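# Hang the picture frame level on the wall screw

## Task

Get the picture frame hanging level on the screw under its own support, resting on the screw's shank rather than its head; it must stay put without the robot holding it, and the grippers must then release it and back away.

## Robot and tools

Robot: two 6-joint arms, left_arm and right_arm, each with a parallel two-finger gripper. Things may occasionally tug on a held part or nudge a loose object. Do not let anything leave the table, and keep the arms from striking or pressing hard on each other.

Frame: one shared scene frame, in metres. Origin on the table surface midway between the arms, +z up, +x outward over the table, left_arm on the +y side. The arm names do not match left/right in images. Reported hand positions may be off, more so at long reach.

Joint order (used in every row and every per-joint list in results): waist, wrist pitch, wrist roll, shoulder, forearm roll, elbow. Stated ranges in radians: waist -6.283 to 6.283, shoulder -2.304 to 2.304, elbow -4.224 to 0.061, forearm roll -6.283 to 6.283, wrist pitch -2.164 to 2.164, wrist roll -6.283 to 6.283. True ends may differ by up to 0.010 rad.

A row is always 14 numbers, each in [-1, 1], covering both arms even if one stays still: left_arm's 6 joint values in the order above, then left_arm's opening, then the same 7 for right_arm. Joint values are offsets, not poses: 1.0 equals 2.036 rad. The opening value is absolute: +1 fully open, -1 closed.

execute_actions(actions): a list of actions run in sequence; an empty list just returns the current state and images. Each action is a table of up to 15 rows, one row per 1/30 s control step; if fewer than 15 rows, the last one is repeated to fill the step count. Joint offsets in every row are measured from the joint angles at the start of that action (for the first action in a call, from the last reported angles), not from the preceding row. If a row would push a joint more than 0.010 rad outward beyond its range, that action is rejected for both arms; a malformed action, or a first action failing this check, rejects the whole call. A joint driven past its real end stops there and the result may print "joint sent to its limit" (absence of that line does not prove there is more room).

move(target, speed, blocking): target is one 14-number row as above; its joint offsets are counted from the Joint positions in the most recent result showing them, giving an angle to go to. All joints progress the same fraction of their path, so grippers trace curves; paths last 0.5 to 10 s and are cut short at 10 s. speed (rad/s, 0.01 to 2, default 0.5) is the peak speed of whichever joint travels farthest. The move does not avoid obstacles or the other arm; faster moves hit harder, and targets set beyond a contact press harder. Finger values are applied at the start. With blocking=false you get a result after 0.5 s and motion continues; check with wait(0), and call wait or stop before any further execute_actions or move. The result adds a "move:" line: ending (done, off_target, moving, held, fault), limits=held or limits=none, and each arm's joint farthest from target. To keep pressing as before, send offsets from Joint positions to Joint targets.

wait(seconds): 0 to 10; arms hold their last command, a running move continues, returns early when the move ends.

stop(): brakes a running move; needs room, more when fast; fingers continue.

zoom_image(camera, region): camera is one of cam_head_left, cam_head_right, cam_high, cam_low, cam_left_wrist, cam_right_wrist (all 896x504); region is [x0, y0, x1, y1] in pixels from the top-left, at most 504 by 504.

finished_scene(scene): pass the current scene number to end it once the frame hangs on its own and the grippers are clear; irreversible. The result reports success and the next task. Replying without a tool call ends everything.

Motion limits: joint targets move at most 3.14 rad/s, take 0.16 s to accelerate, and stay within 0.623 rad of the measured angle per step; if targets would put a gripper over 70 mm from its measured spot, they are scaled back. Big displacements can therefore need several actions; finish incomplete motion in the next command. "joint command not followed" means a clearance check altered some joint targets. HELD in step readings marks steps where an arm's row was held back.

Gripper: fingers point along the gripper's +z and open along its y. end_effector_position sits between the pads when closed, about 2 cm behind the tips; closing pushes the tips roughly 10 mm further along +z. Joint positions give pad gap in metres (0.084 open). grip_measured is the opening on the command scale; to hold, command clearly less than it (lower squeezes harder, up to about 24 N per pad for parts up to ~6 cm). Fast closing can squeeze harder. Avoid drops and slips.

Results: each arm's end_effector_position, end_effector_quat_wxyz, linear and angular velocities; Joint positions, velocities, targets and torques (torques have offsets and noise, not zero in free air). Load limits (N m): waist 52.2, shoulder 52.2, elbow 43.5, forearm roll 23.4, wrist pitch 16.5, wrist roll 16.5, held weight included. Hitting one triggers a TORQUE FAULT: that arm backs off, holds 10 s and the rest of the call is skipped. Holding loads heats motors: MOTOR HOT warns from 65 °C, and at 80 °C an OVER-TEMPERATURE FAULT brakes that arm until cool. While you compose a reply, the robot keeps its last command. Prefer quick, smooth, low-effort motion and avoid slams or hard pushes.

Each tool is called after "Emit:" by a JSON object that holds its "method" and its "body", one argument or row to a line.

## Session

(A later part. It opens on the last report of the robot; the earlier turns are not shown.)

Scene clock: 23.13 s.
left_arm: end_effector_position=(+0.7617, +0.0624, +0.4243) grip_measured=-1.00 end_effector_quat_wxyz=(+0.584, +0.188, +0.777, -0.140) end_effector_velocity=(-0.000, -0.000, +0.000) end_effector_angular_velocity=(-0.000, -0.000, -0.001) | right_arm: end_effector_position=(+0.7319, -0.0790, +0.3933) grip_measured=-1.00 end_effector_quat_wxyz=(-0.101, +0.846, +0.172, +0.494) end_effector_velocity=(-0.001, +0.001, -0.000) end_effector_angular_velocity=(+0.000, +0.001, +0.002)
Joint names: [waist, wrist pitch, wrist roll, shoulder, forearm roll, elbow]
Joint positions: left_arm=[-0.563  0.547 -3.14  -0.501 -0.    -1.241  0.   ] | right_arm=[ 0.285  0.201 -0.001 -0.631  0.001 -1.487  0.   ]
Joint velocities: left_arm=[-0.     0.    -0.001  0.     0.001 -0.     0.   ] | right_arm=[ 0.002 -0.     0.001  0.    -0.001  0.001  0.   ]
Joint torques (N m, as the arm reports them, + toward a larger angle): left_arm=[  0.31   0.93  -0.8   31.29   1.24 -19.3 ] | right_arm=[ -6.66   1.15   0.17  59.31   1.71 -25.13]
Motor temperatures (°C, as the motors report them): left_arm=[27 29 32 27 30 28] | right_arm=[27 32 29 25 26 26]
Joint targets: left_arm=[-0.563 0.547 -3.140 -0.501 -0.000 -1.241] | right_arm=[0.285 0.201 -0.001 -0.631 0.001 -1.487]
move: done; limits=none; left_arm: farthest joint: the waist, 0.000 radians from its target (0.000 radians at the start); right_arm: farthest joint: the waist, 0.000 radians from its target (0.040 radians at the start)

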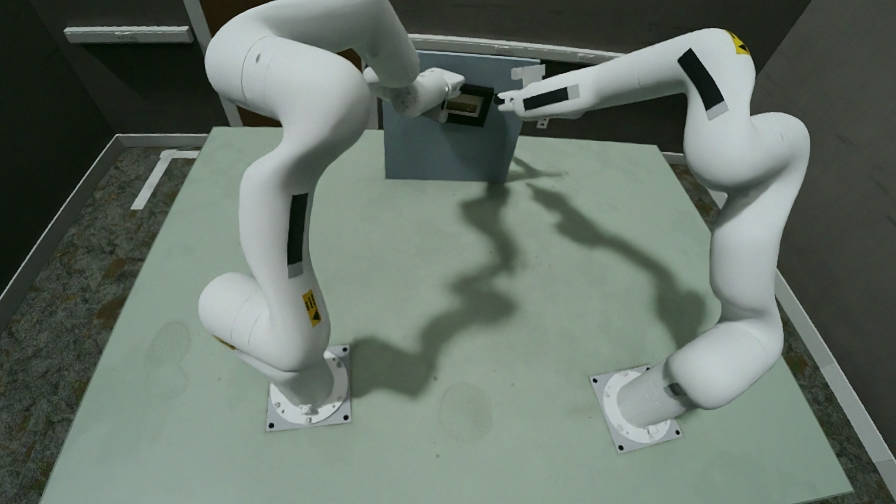

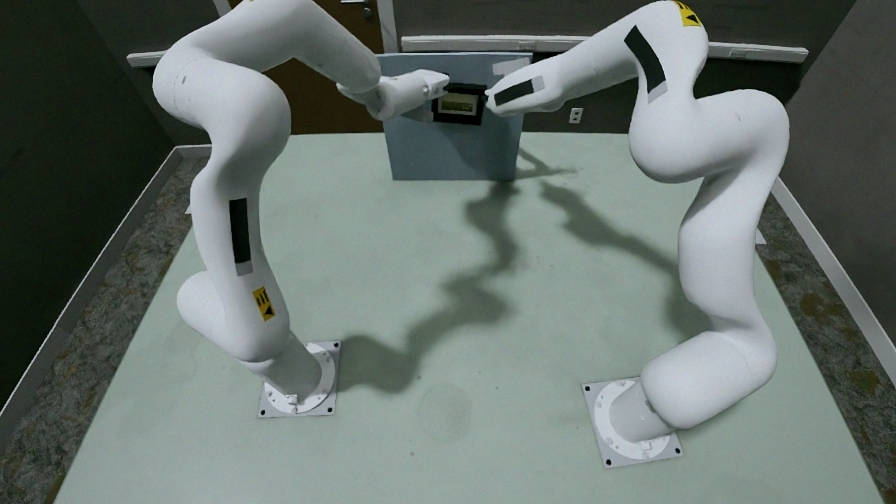

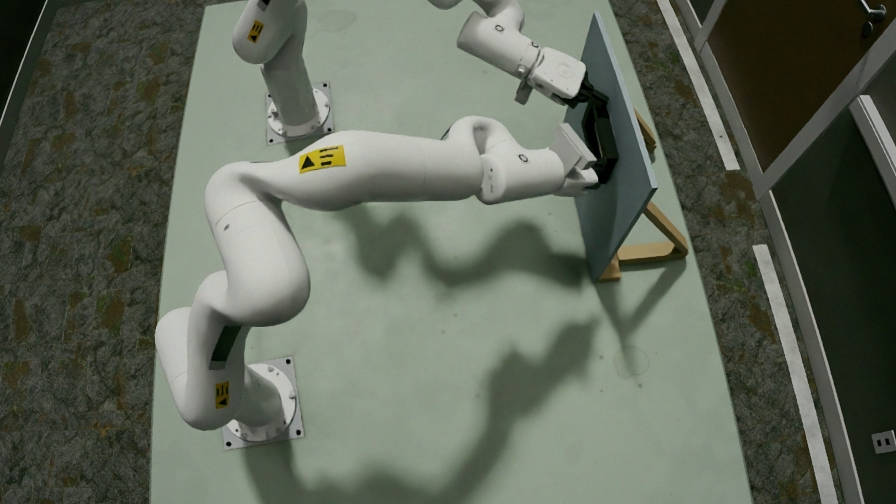

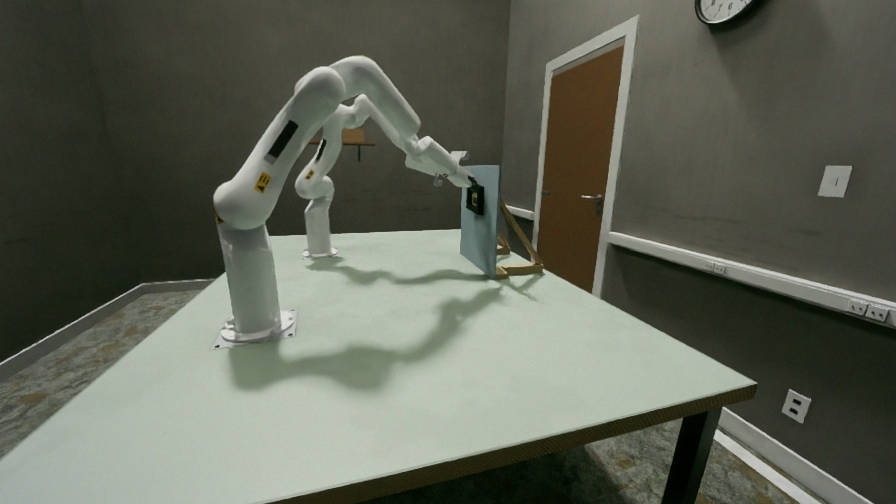

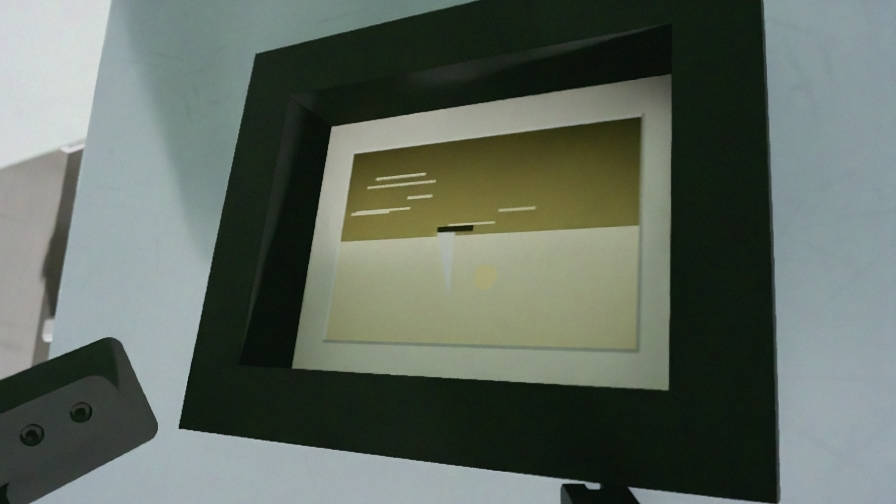

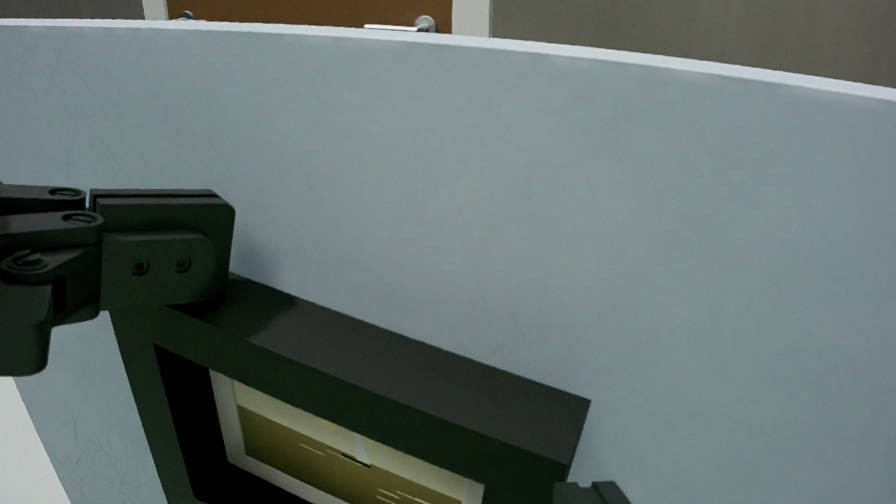

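Emit:
{"method": "move", "body": {
  "target": [0,-0.004,0,0,0,0,-1, 0.018,-0.008,0,-0.02,0,-0.028,-1],
  "speed": 0.08
}}

Emit:
{"method": "zoom_image", "body": {
  "camera": "cam_head_right",
  "region": [340, 30, 560, 190]
}}

Scene clock: 24.40 s.
left_arm: end_effector_position=(+0.7612, +0.0626, +0.4225) grip_measured=-1.00 end_effector_quat_wxyz=(+0.580, +0.189, +0.780, -0.140) end_effector_velocity=(-0.000, -0.000, +0.000) end_effector_angular_velocity=(+0.001, -0.001, -0.001) | right_arm: end_effector_position=(+0.7328, -0.0437, +0.3906) grip_measured=-1.00 end_effector_quat_wxyz=(-0.110, +0.843, +0.188, +0.492) end_effector_velocity=(-0.000, +0.001, -0.001) end_effector_angular_velocity=(-0.000, +0.001, +0.001)
Joint names: [waist, wrist pitch, wrist roll, shoulder, forearm roll, elbow]
Joint positions: left_arm=[-0.563  0.539 -3.14  -0.501 -0.    -1.241  0.   ] | right_arm=[ 0.322  0.185 -0.001 -0.671  0.001 -1.544  0.   ]
Joint velocities: left_arm=[-0.001 -0.     0.001  0.    -0.    -0.     0.   ] | right_arm=[ 0.001  0.     0.    -0.001  0.    -0.     0.   ]
Joint torques (N m, as the arm reports them, + toward a larger angle): left_arm=[ -0.77   0.81  -0.86  31.25   1.49 -19.37] | right_arm=[ -5.78   1.15   0.18  60.2    1.73 -25.06]
Motor temperatures (°C, as the motors report them): left_arm=[27 29 32 27 30 28] | right_arm=[27 32 29 25 26 26]
Joint targets: left_arm=[-0.563 0.539 -3.140 -0.501 -0.000 -1.241] | right_arm=[0.322 0.185 -0.001 -0.671 0.001 -1.544]
move: done; limits=none; left_arm: farthest joint: the wrist pitch, 0.001 radians from its target (0.009 radians at the start); right_arm: farthest joint: the shoulder, 0.001 radians from its target (0.041 radians at the start)

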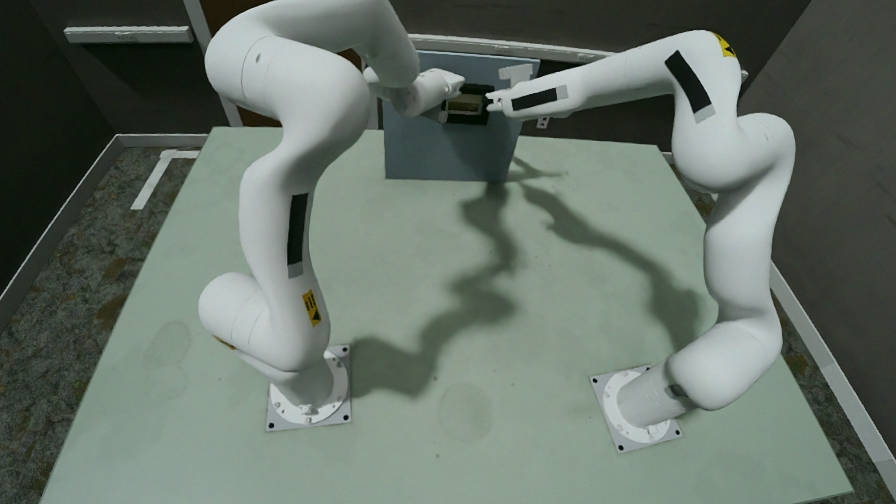

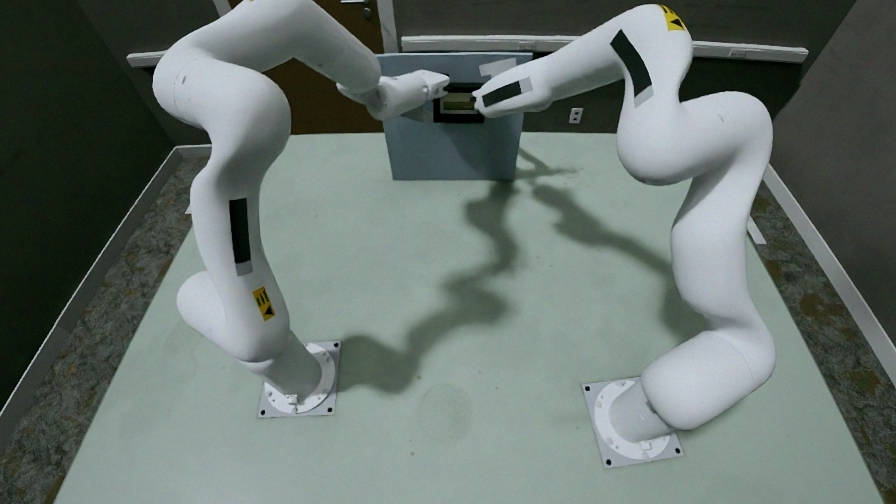

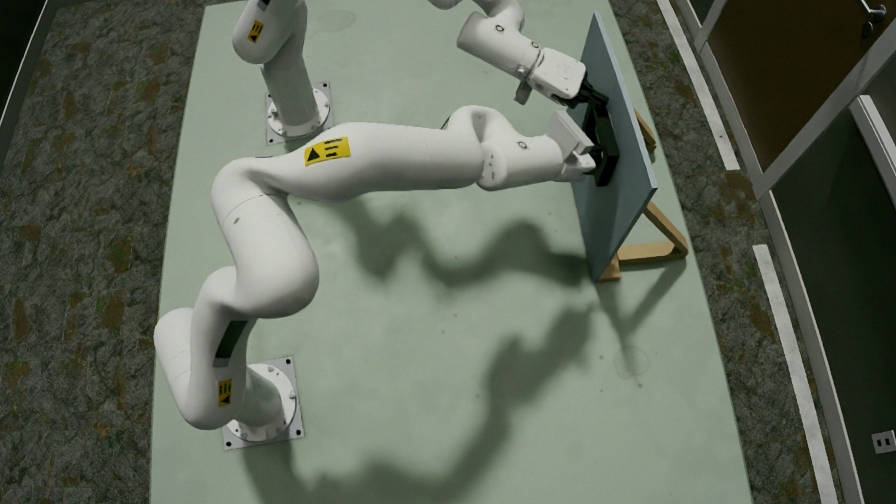

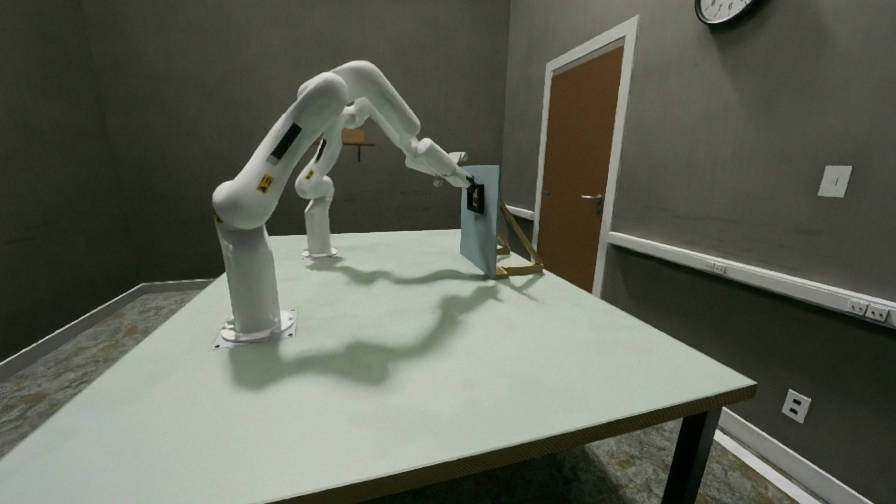

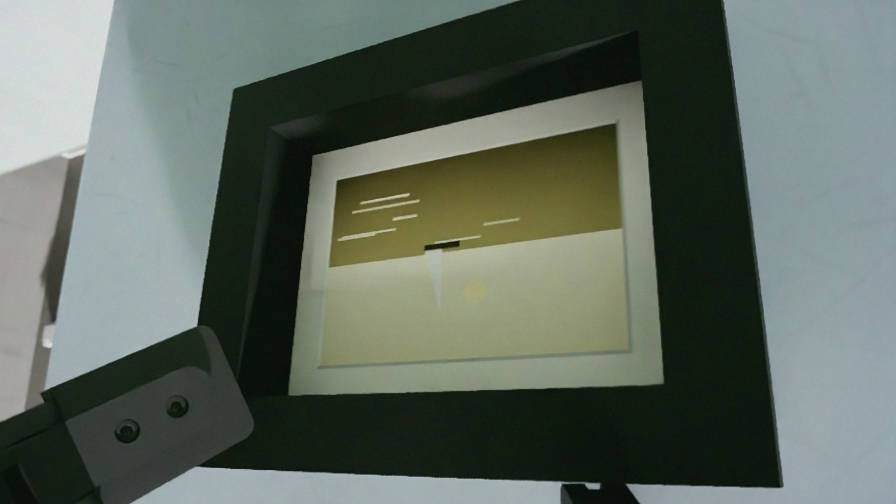

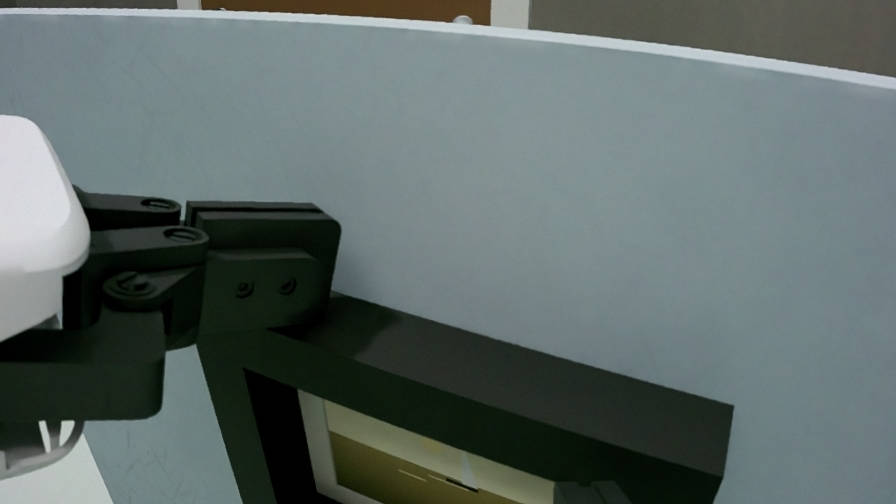

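Region (340, 30, 560, 190) of cam_head_right's 896x504 image, scaled by 2.291, with more detail than that image has; it fills the top 367 rows of this view, and the rest is white.

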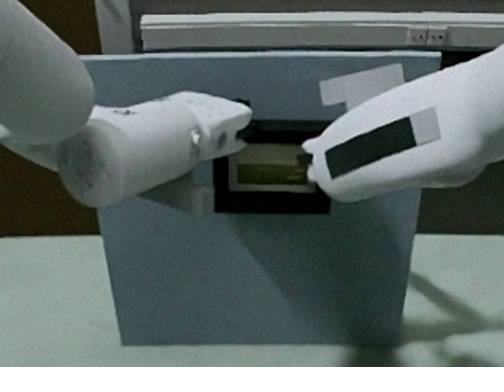

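Emit:
{"method": "move", "body": {
  "target": [0,0,0,0,0,0,-1, -0.028,0,0,0,0,0,-1],
  "speed": 0.2
}}

Emit:
{"method": "move", "body": {
  "target": [0,0,0,0,0,0,-1, 0.024,-0.008,0,-0.02,0,-0.028,-1],
  "speed": 0.08
}}

Emit:
{"method": "zoom_image", "body": {
  "camera": "cam_head_right",
  "region": [340, 30, 560, 190]
}}

Scene clock: 25.53 s.
left_arm: end_effector_position=(+0.7612, +0.0627, +0.4222) grip_measured=-1.00 end_effector_quat_wxyz=(+0.580, +0.189, +0.780, -0.140) end_effector_velocity=(-0.000, -0.000, +0.001) end_effector_angular_velocity=(-0.000, -0.002, -0.001) | right_arm: end_effector_position=(+0.7528, -0.0894, +0.3907) grip_measured=-1.00 end_effector_quat_wxyz=(-0.096, +0.848, +0.164, +0.495) end_effector_velocity=(-0.001, +0.001, -0.002) end_effector_angular_velocity=(-0.001, +0.002, +0.001)
Joint names: [waist, wrist pitch, wrist roll, shoulder, forearm roll, elbow]
Joint positions: left_arm=[-0.563  0.539 -3.14  -0.501 -0.    -1.241  0.   ] | right_arm=[ 0.265  0.185 -0.    -0.671  0.001 -1.544  0.   ]
Joint velocities: left_arm=[-0.     0.002 -0.001  0.001  0.002 -0.     0.   ] | right_arm=[ 0.001 -0.001 -0.    -0.001 -0.     0.001  0.   ]
Joint torques (N m, as the arm reports them, + toward a larger angle): left_arm=[ -0.22   0.89  -0.86  31.87   1.17 -19.4 ] | right_arm=[ -7.05   1.16   0.11  61.18   1.96 -24.92]
Motor temperatures (°C, as the motors report them): left_arm=[27 29 32 27 30 28] | right_arm=[27 32 29 25 26 26]
Joint targets: left_arm=[-0.563 0.539 -3.140 -0.501 -0.000 -1.241] | right_arm=[0.265 0.185 -0.001 -0.671 0.001 -1.544]
move: done; limits=none; left_arm: farthest joint: the waist, 0.000 radians from its target (0.000 radians at the start); right_arm: farthest joint: the wrist roll, 0.001 radians from its target (0.000 radians at the start)

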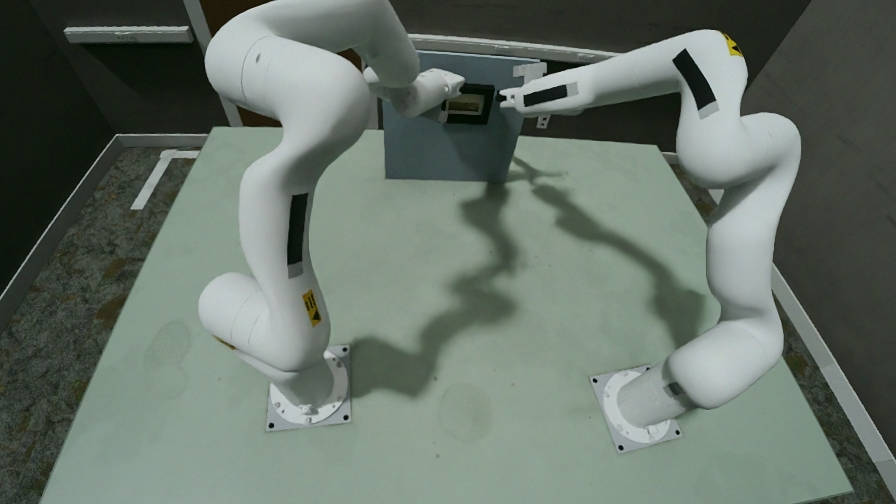

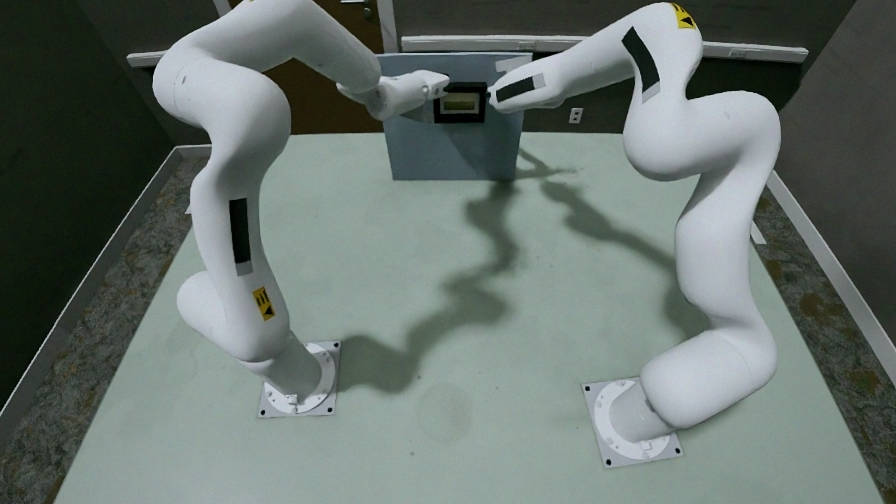

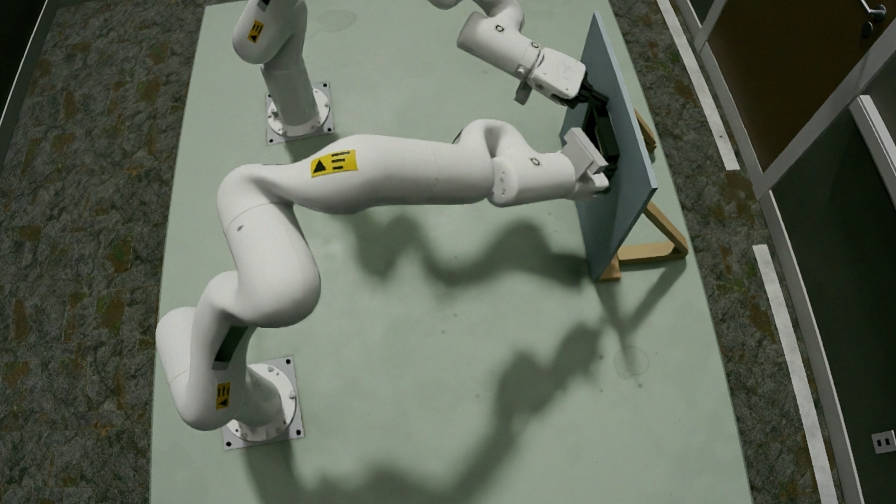

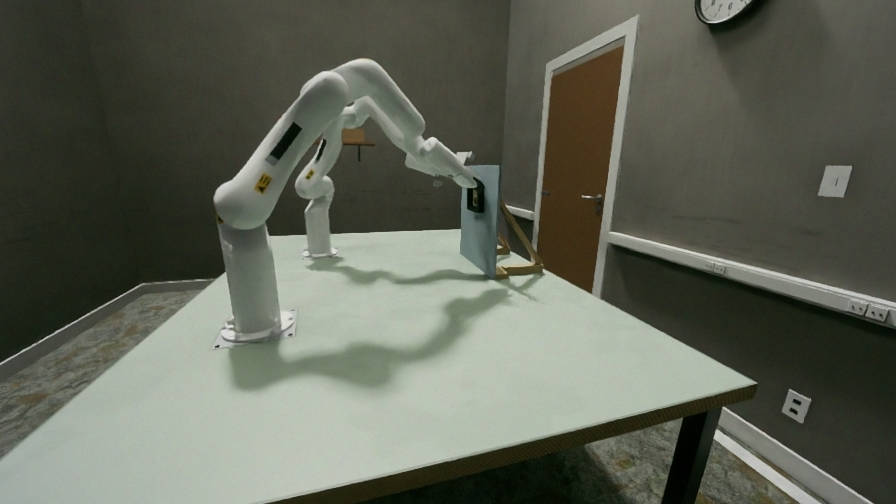

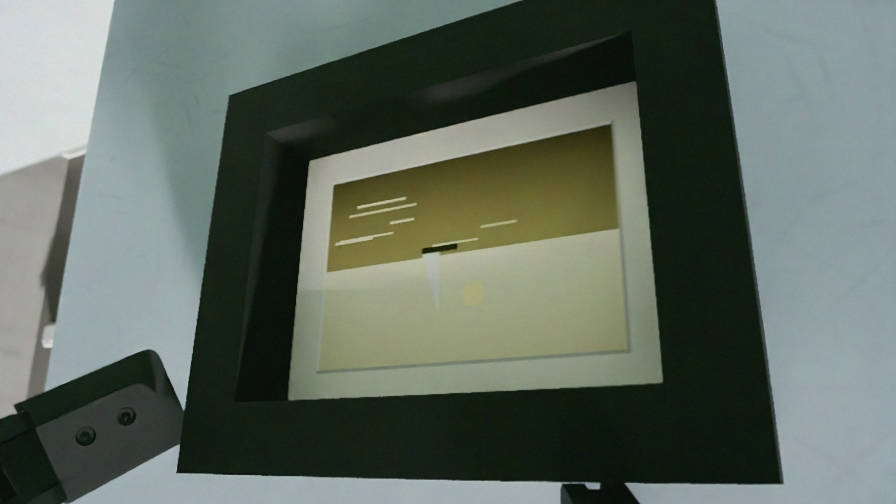

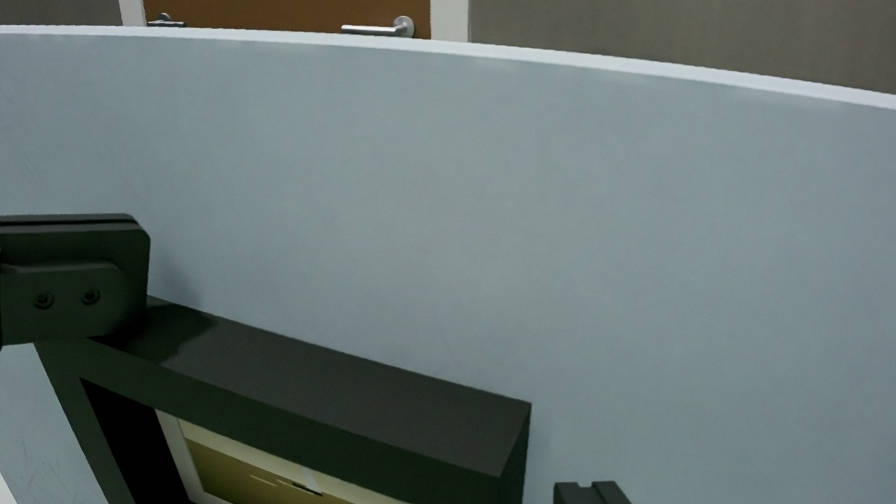

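Scene clock: 36.13 s.
left_arm: end_effector_position=(+0.7612, +0.0627, +0.4222) grip_measured=-1.00 end_effector_quat_wxyz=(+0.580, +0.189, +0.780, -0.140) end_effector_velocity=(+0.000, +0.000, +0.000) end_effector_angular_velocity=(-0.002, +0.000, +0.002) | right_arm: end_effector_position=(+0.7693, -0.1086, +0.3850) grip_measured=-1.00 end_effector_quat_wxyz=(-0.089, +0.852, +0.152, +0.493) end_effector_velocity=(-0.001, +0.001, -0.002) end_effector_angular_velocity=(-0.001, +0.003, +0.001)
Joint names: [waist, wrist pitch, wrist roll, shoulder, forearm roll, elbow]
Joint positions: left_arm=[-0.563  0.539 -3.14  -0.501 -0.    -1.241  0.   ] | right_arm=[ 0.238  0.168  0.    -0.699  0.002 -1.58   0.   ]
Joint velocities: left_arm=[ 0.     0.001 -0.     0.    -0.003  0.     0.   ] | right_arm=[ 0.001 -0.002  0.    -0.001 -0.     0.     0.   ]
Joint torques (N m, as the arm reports them, + toward a larger angle): left_arm=[  0.14   1.09  -0.84  33.47   1.02 -19.83] | right_arm=[-18.62   2.44   0.29  60.05   2.36 -28.32]
Motor temperatures (°C, as the motors report them): left_arm=[27 29 32 27 30 28] | right_arm=[27 32 29 25 26 26]
Joint targets: left_arm=[-0.563 0.539 -3.140 -0.501 -0.000 -1.241] | right_arm=[0.238 0.168 0.000 -0.699 0.002 -1.580]
TORQUE FAULT: the external load on the waist of the right arm reached its load limit, and that arm stopped for 10 seconds. That time counts as 19 of the actions that you can send in this scene. A torque fault stops only its own arm. That arm's remaining commands of this call were not run. The waist of that arm moved back by up to 3 degrees. That arm holds there, with its grip as last carried out, and accepts commands again: back off and push less far. That arm stops again, at the same cost, whenever a joint's load reaches its limit.
move: fault (right_arm); limits=none; left_arm: farthest joint: the waist, 0.000 radians from its target (0.000 radians at the start); right_arm: farthest joint: the waist, 0.076 radians from its target (0.049 radians at the start)

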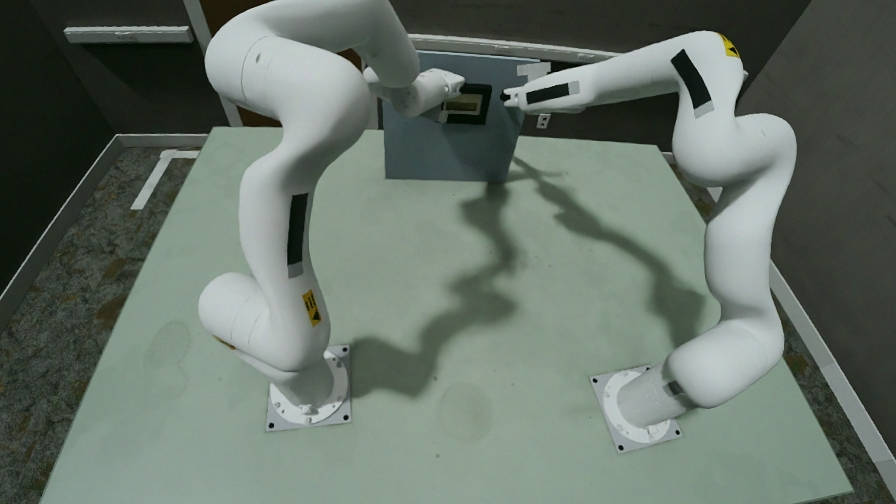

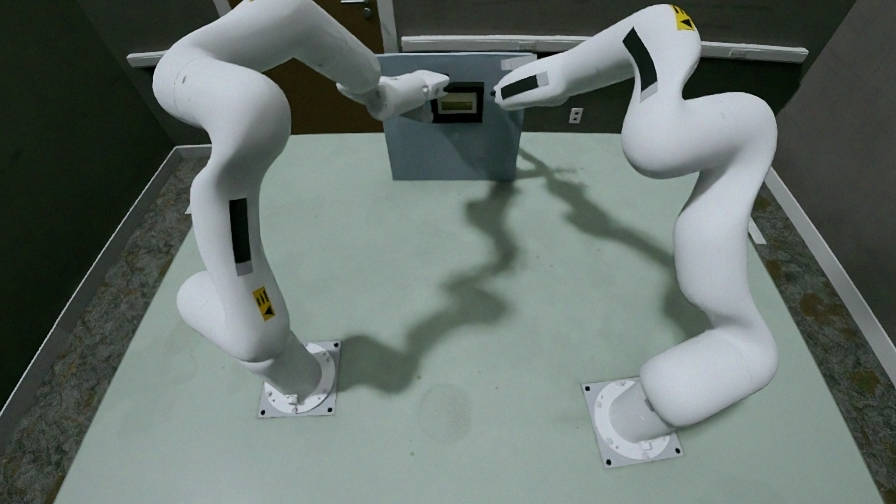

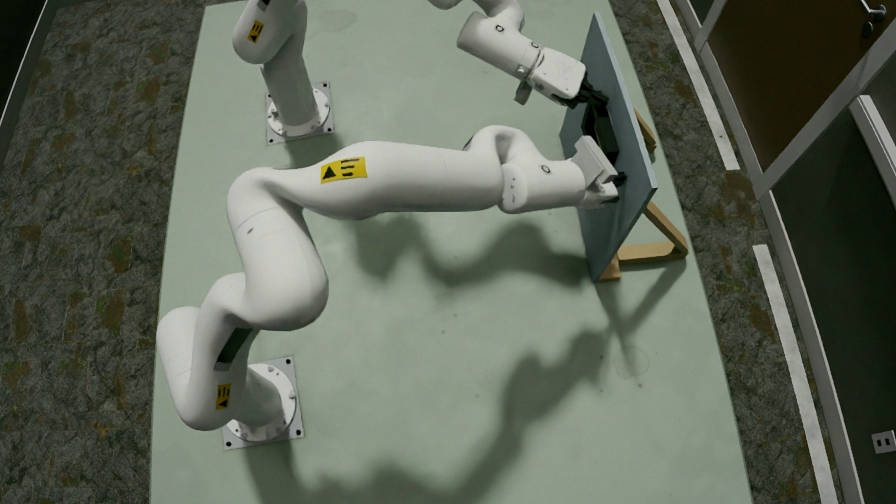

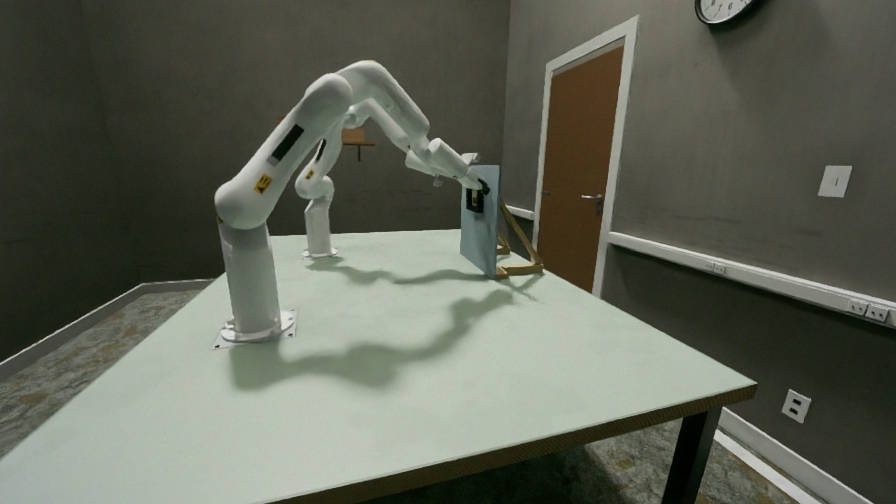

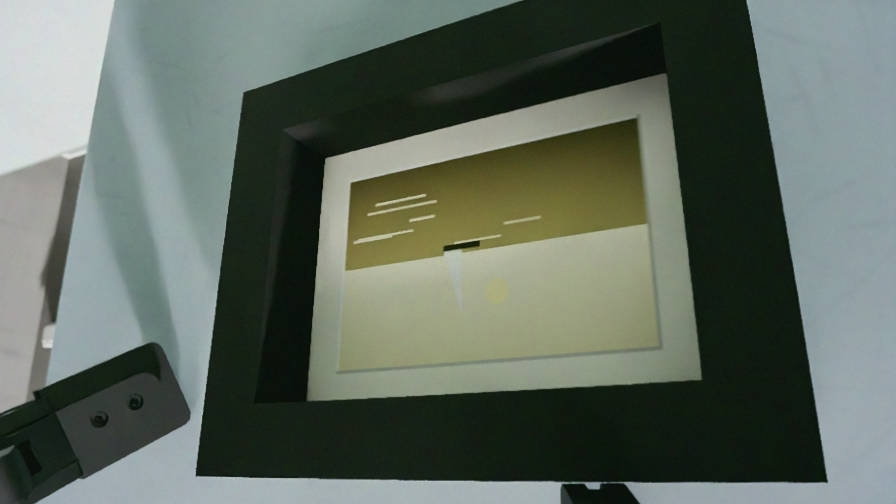

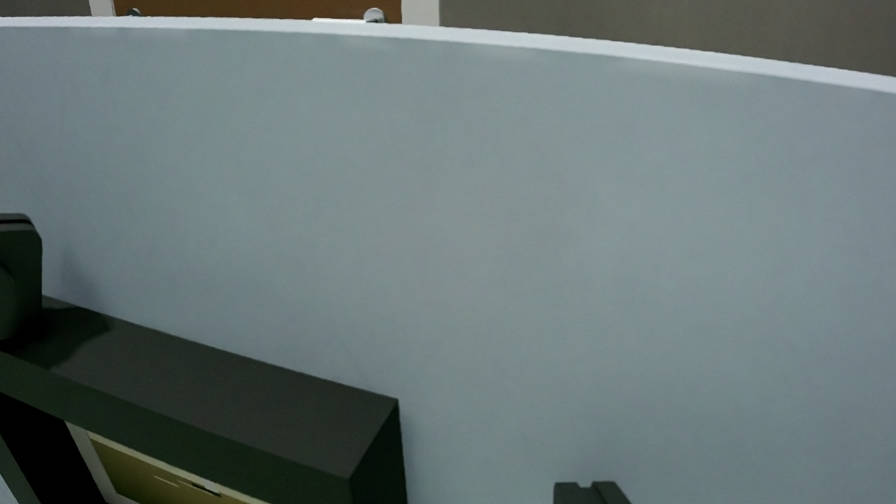

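Region (340, 30, 560, 190) of cam_head_right's 896x504 image, scaled by 2.291, with more detail than that image has; it fills the top 367 rows of this view, and the rest is white.

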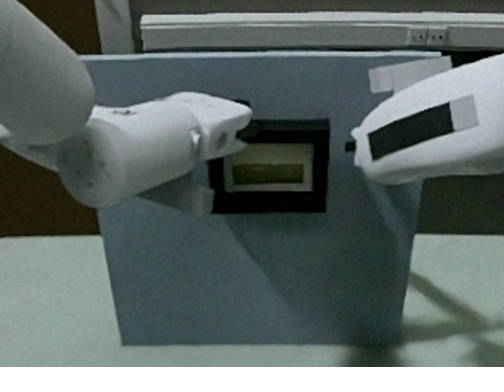

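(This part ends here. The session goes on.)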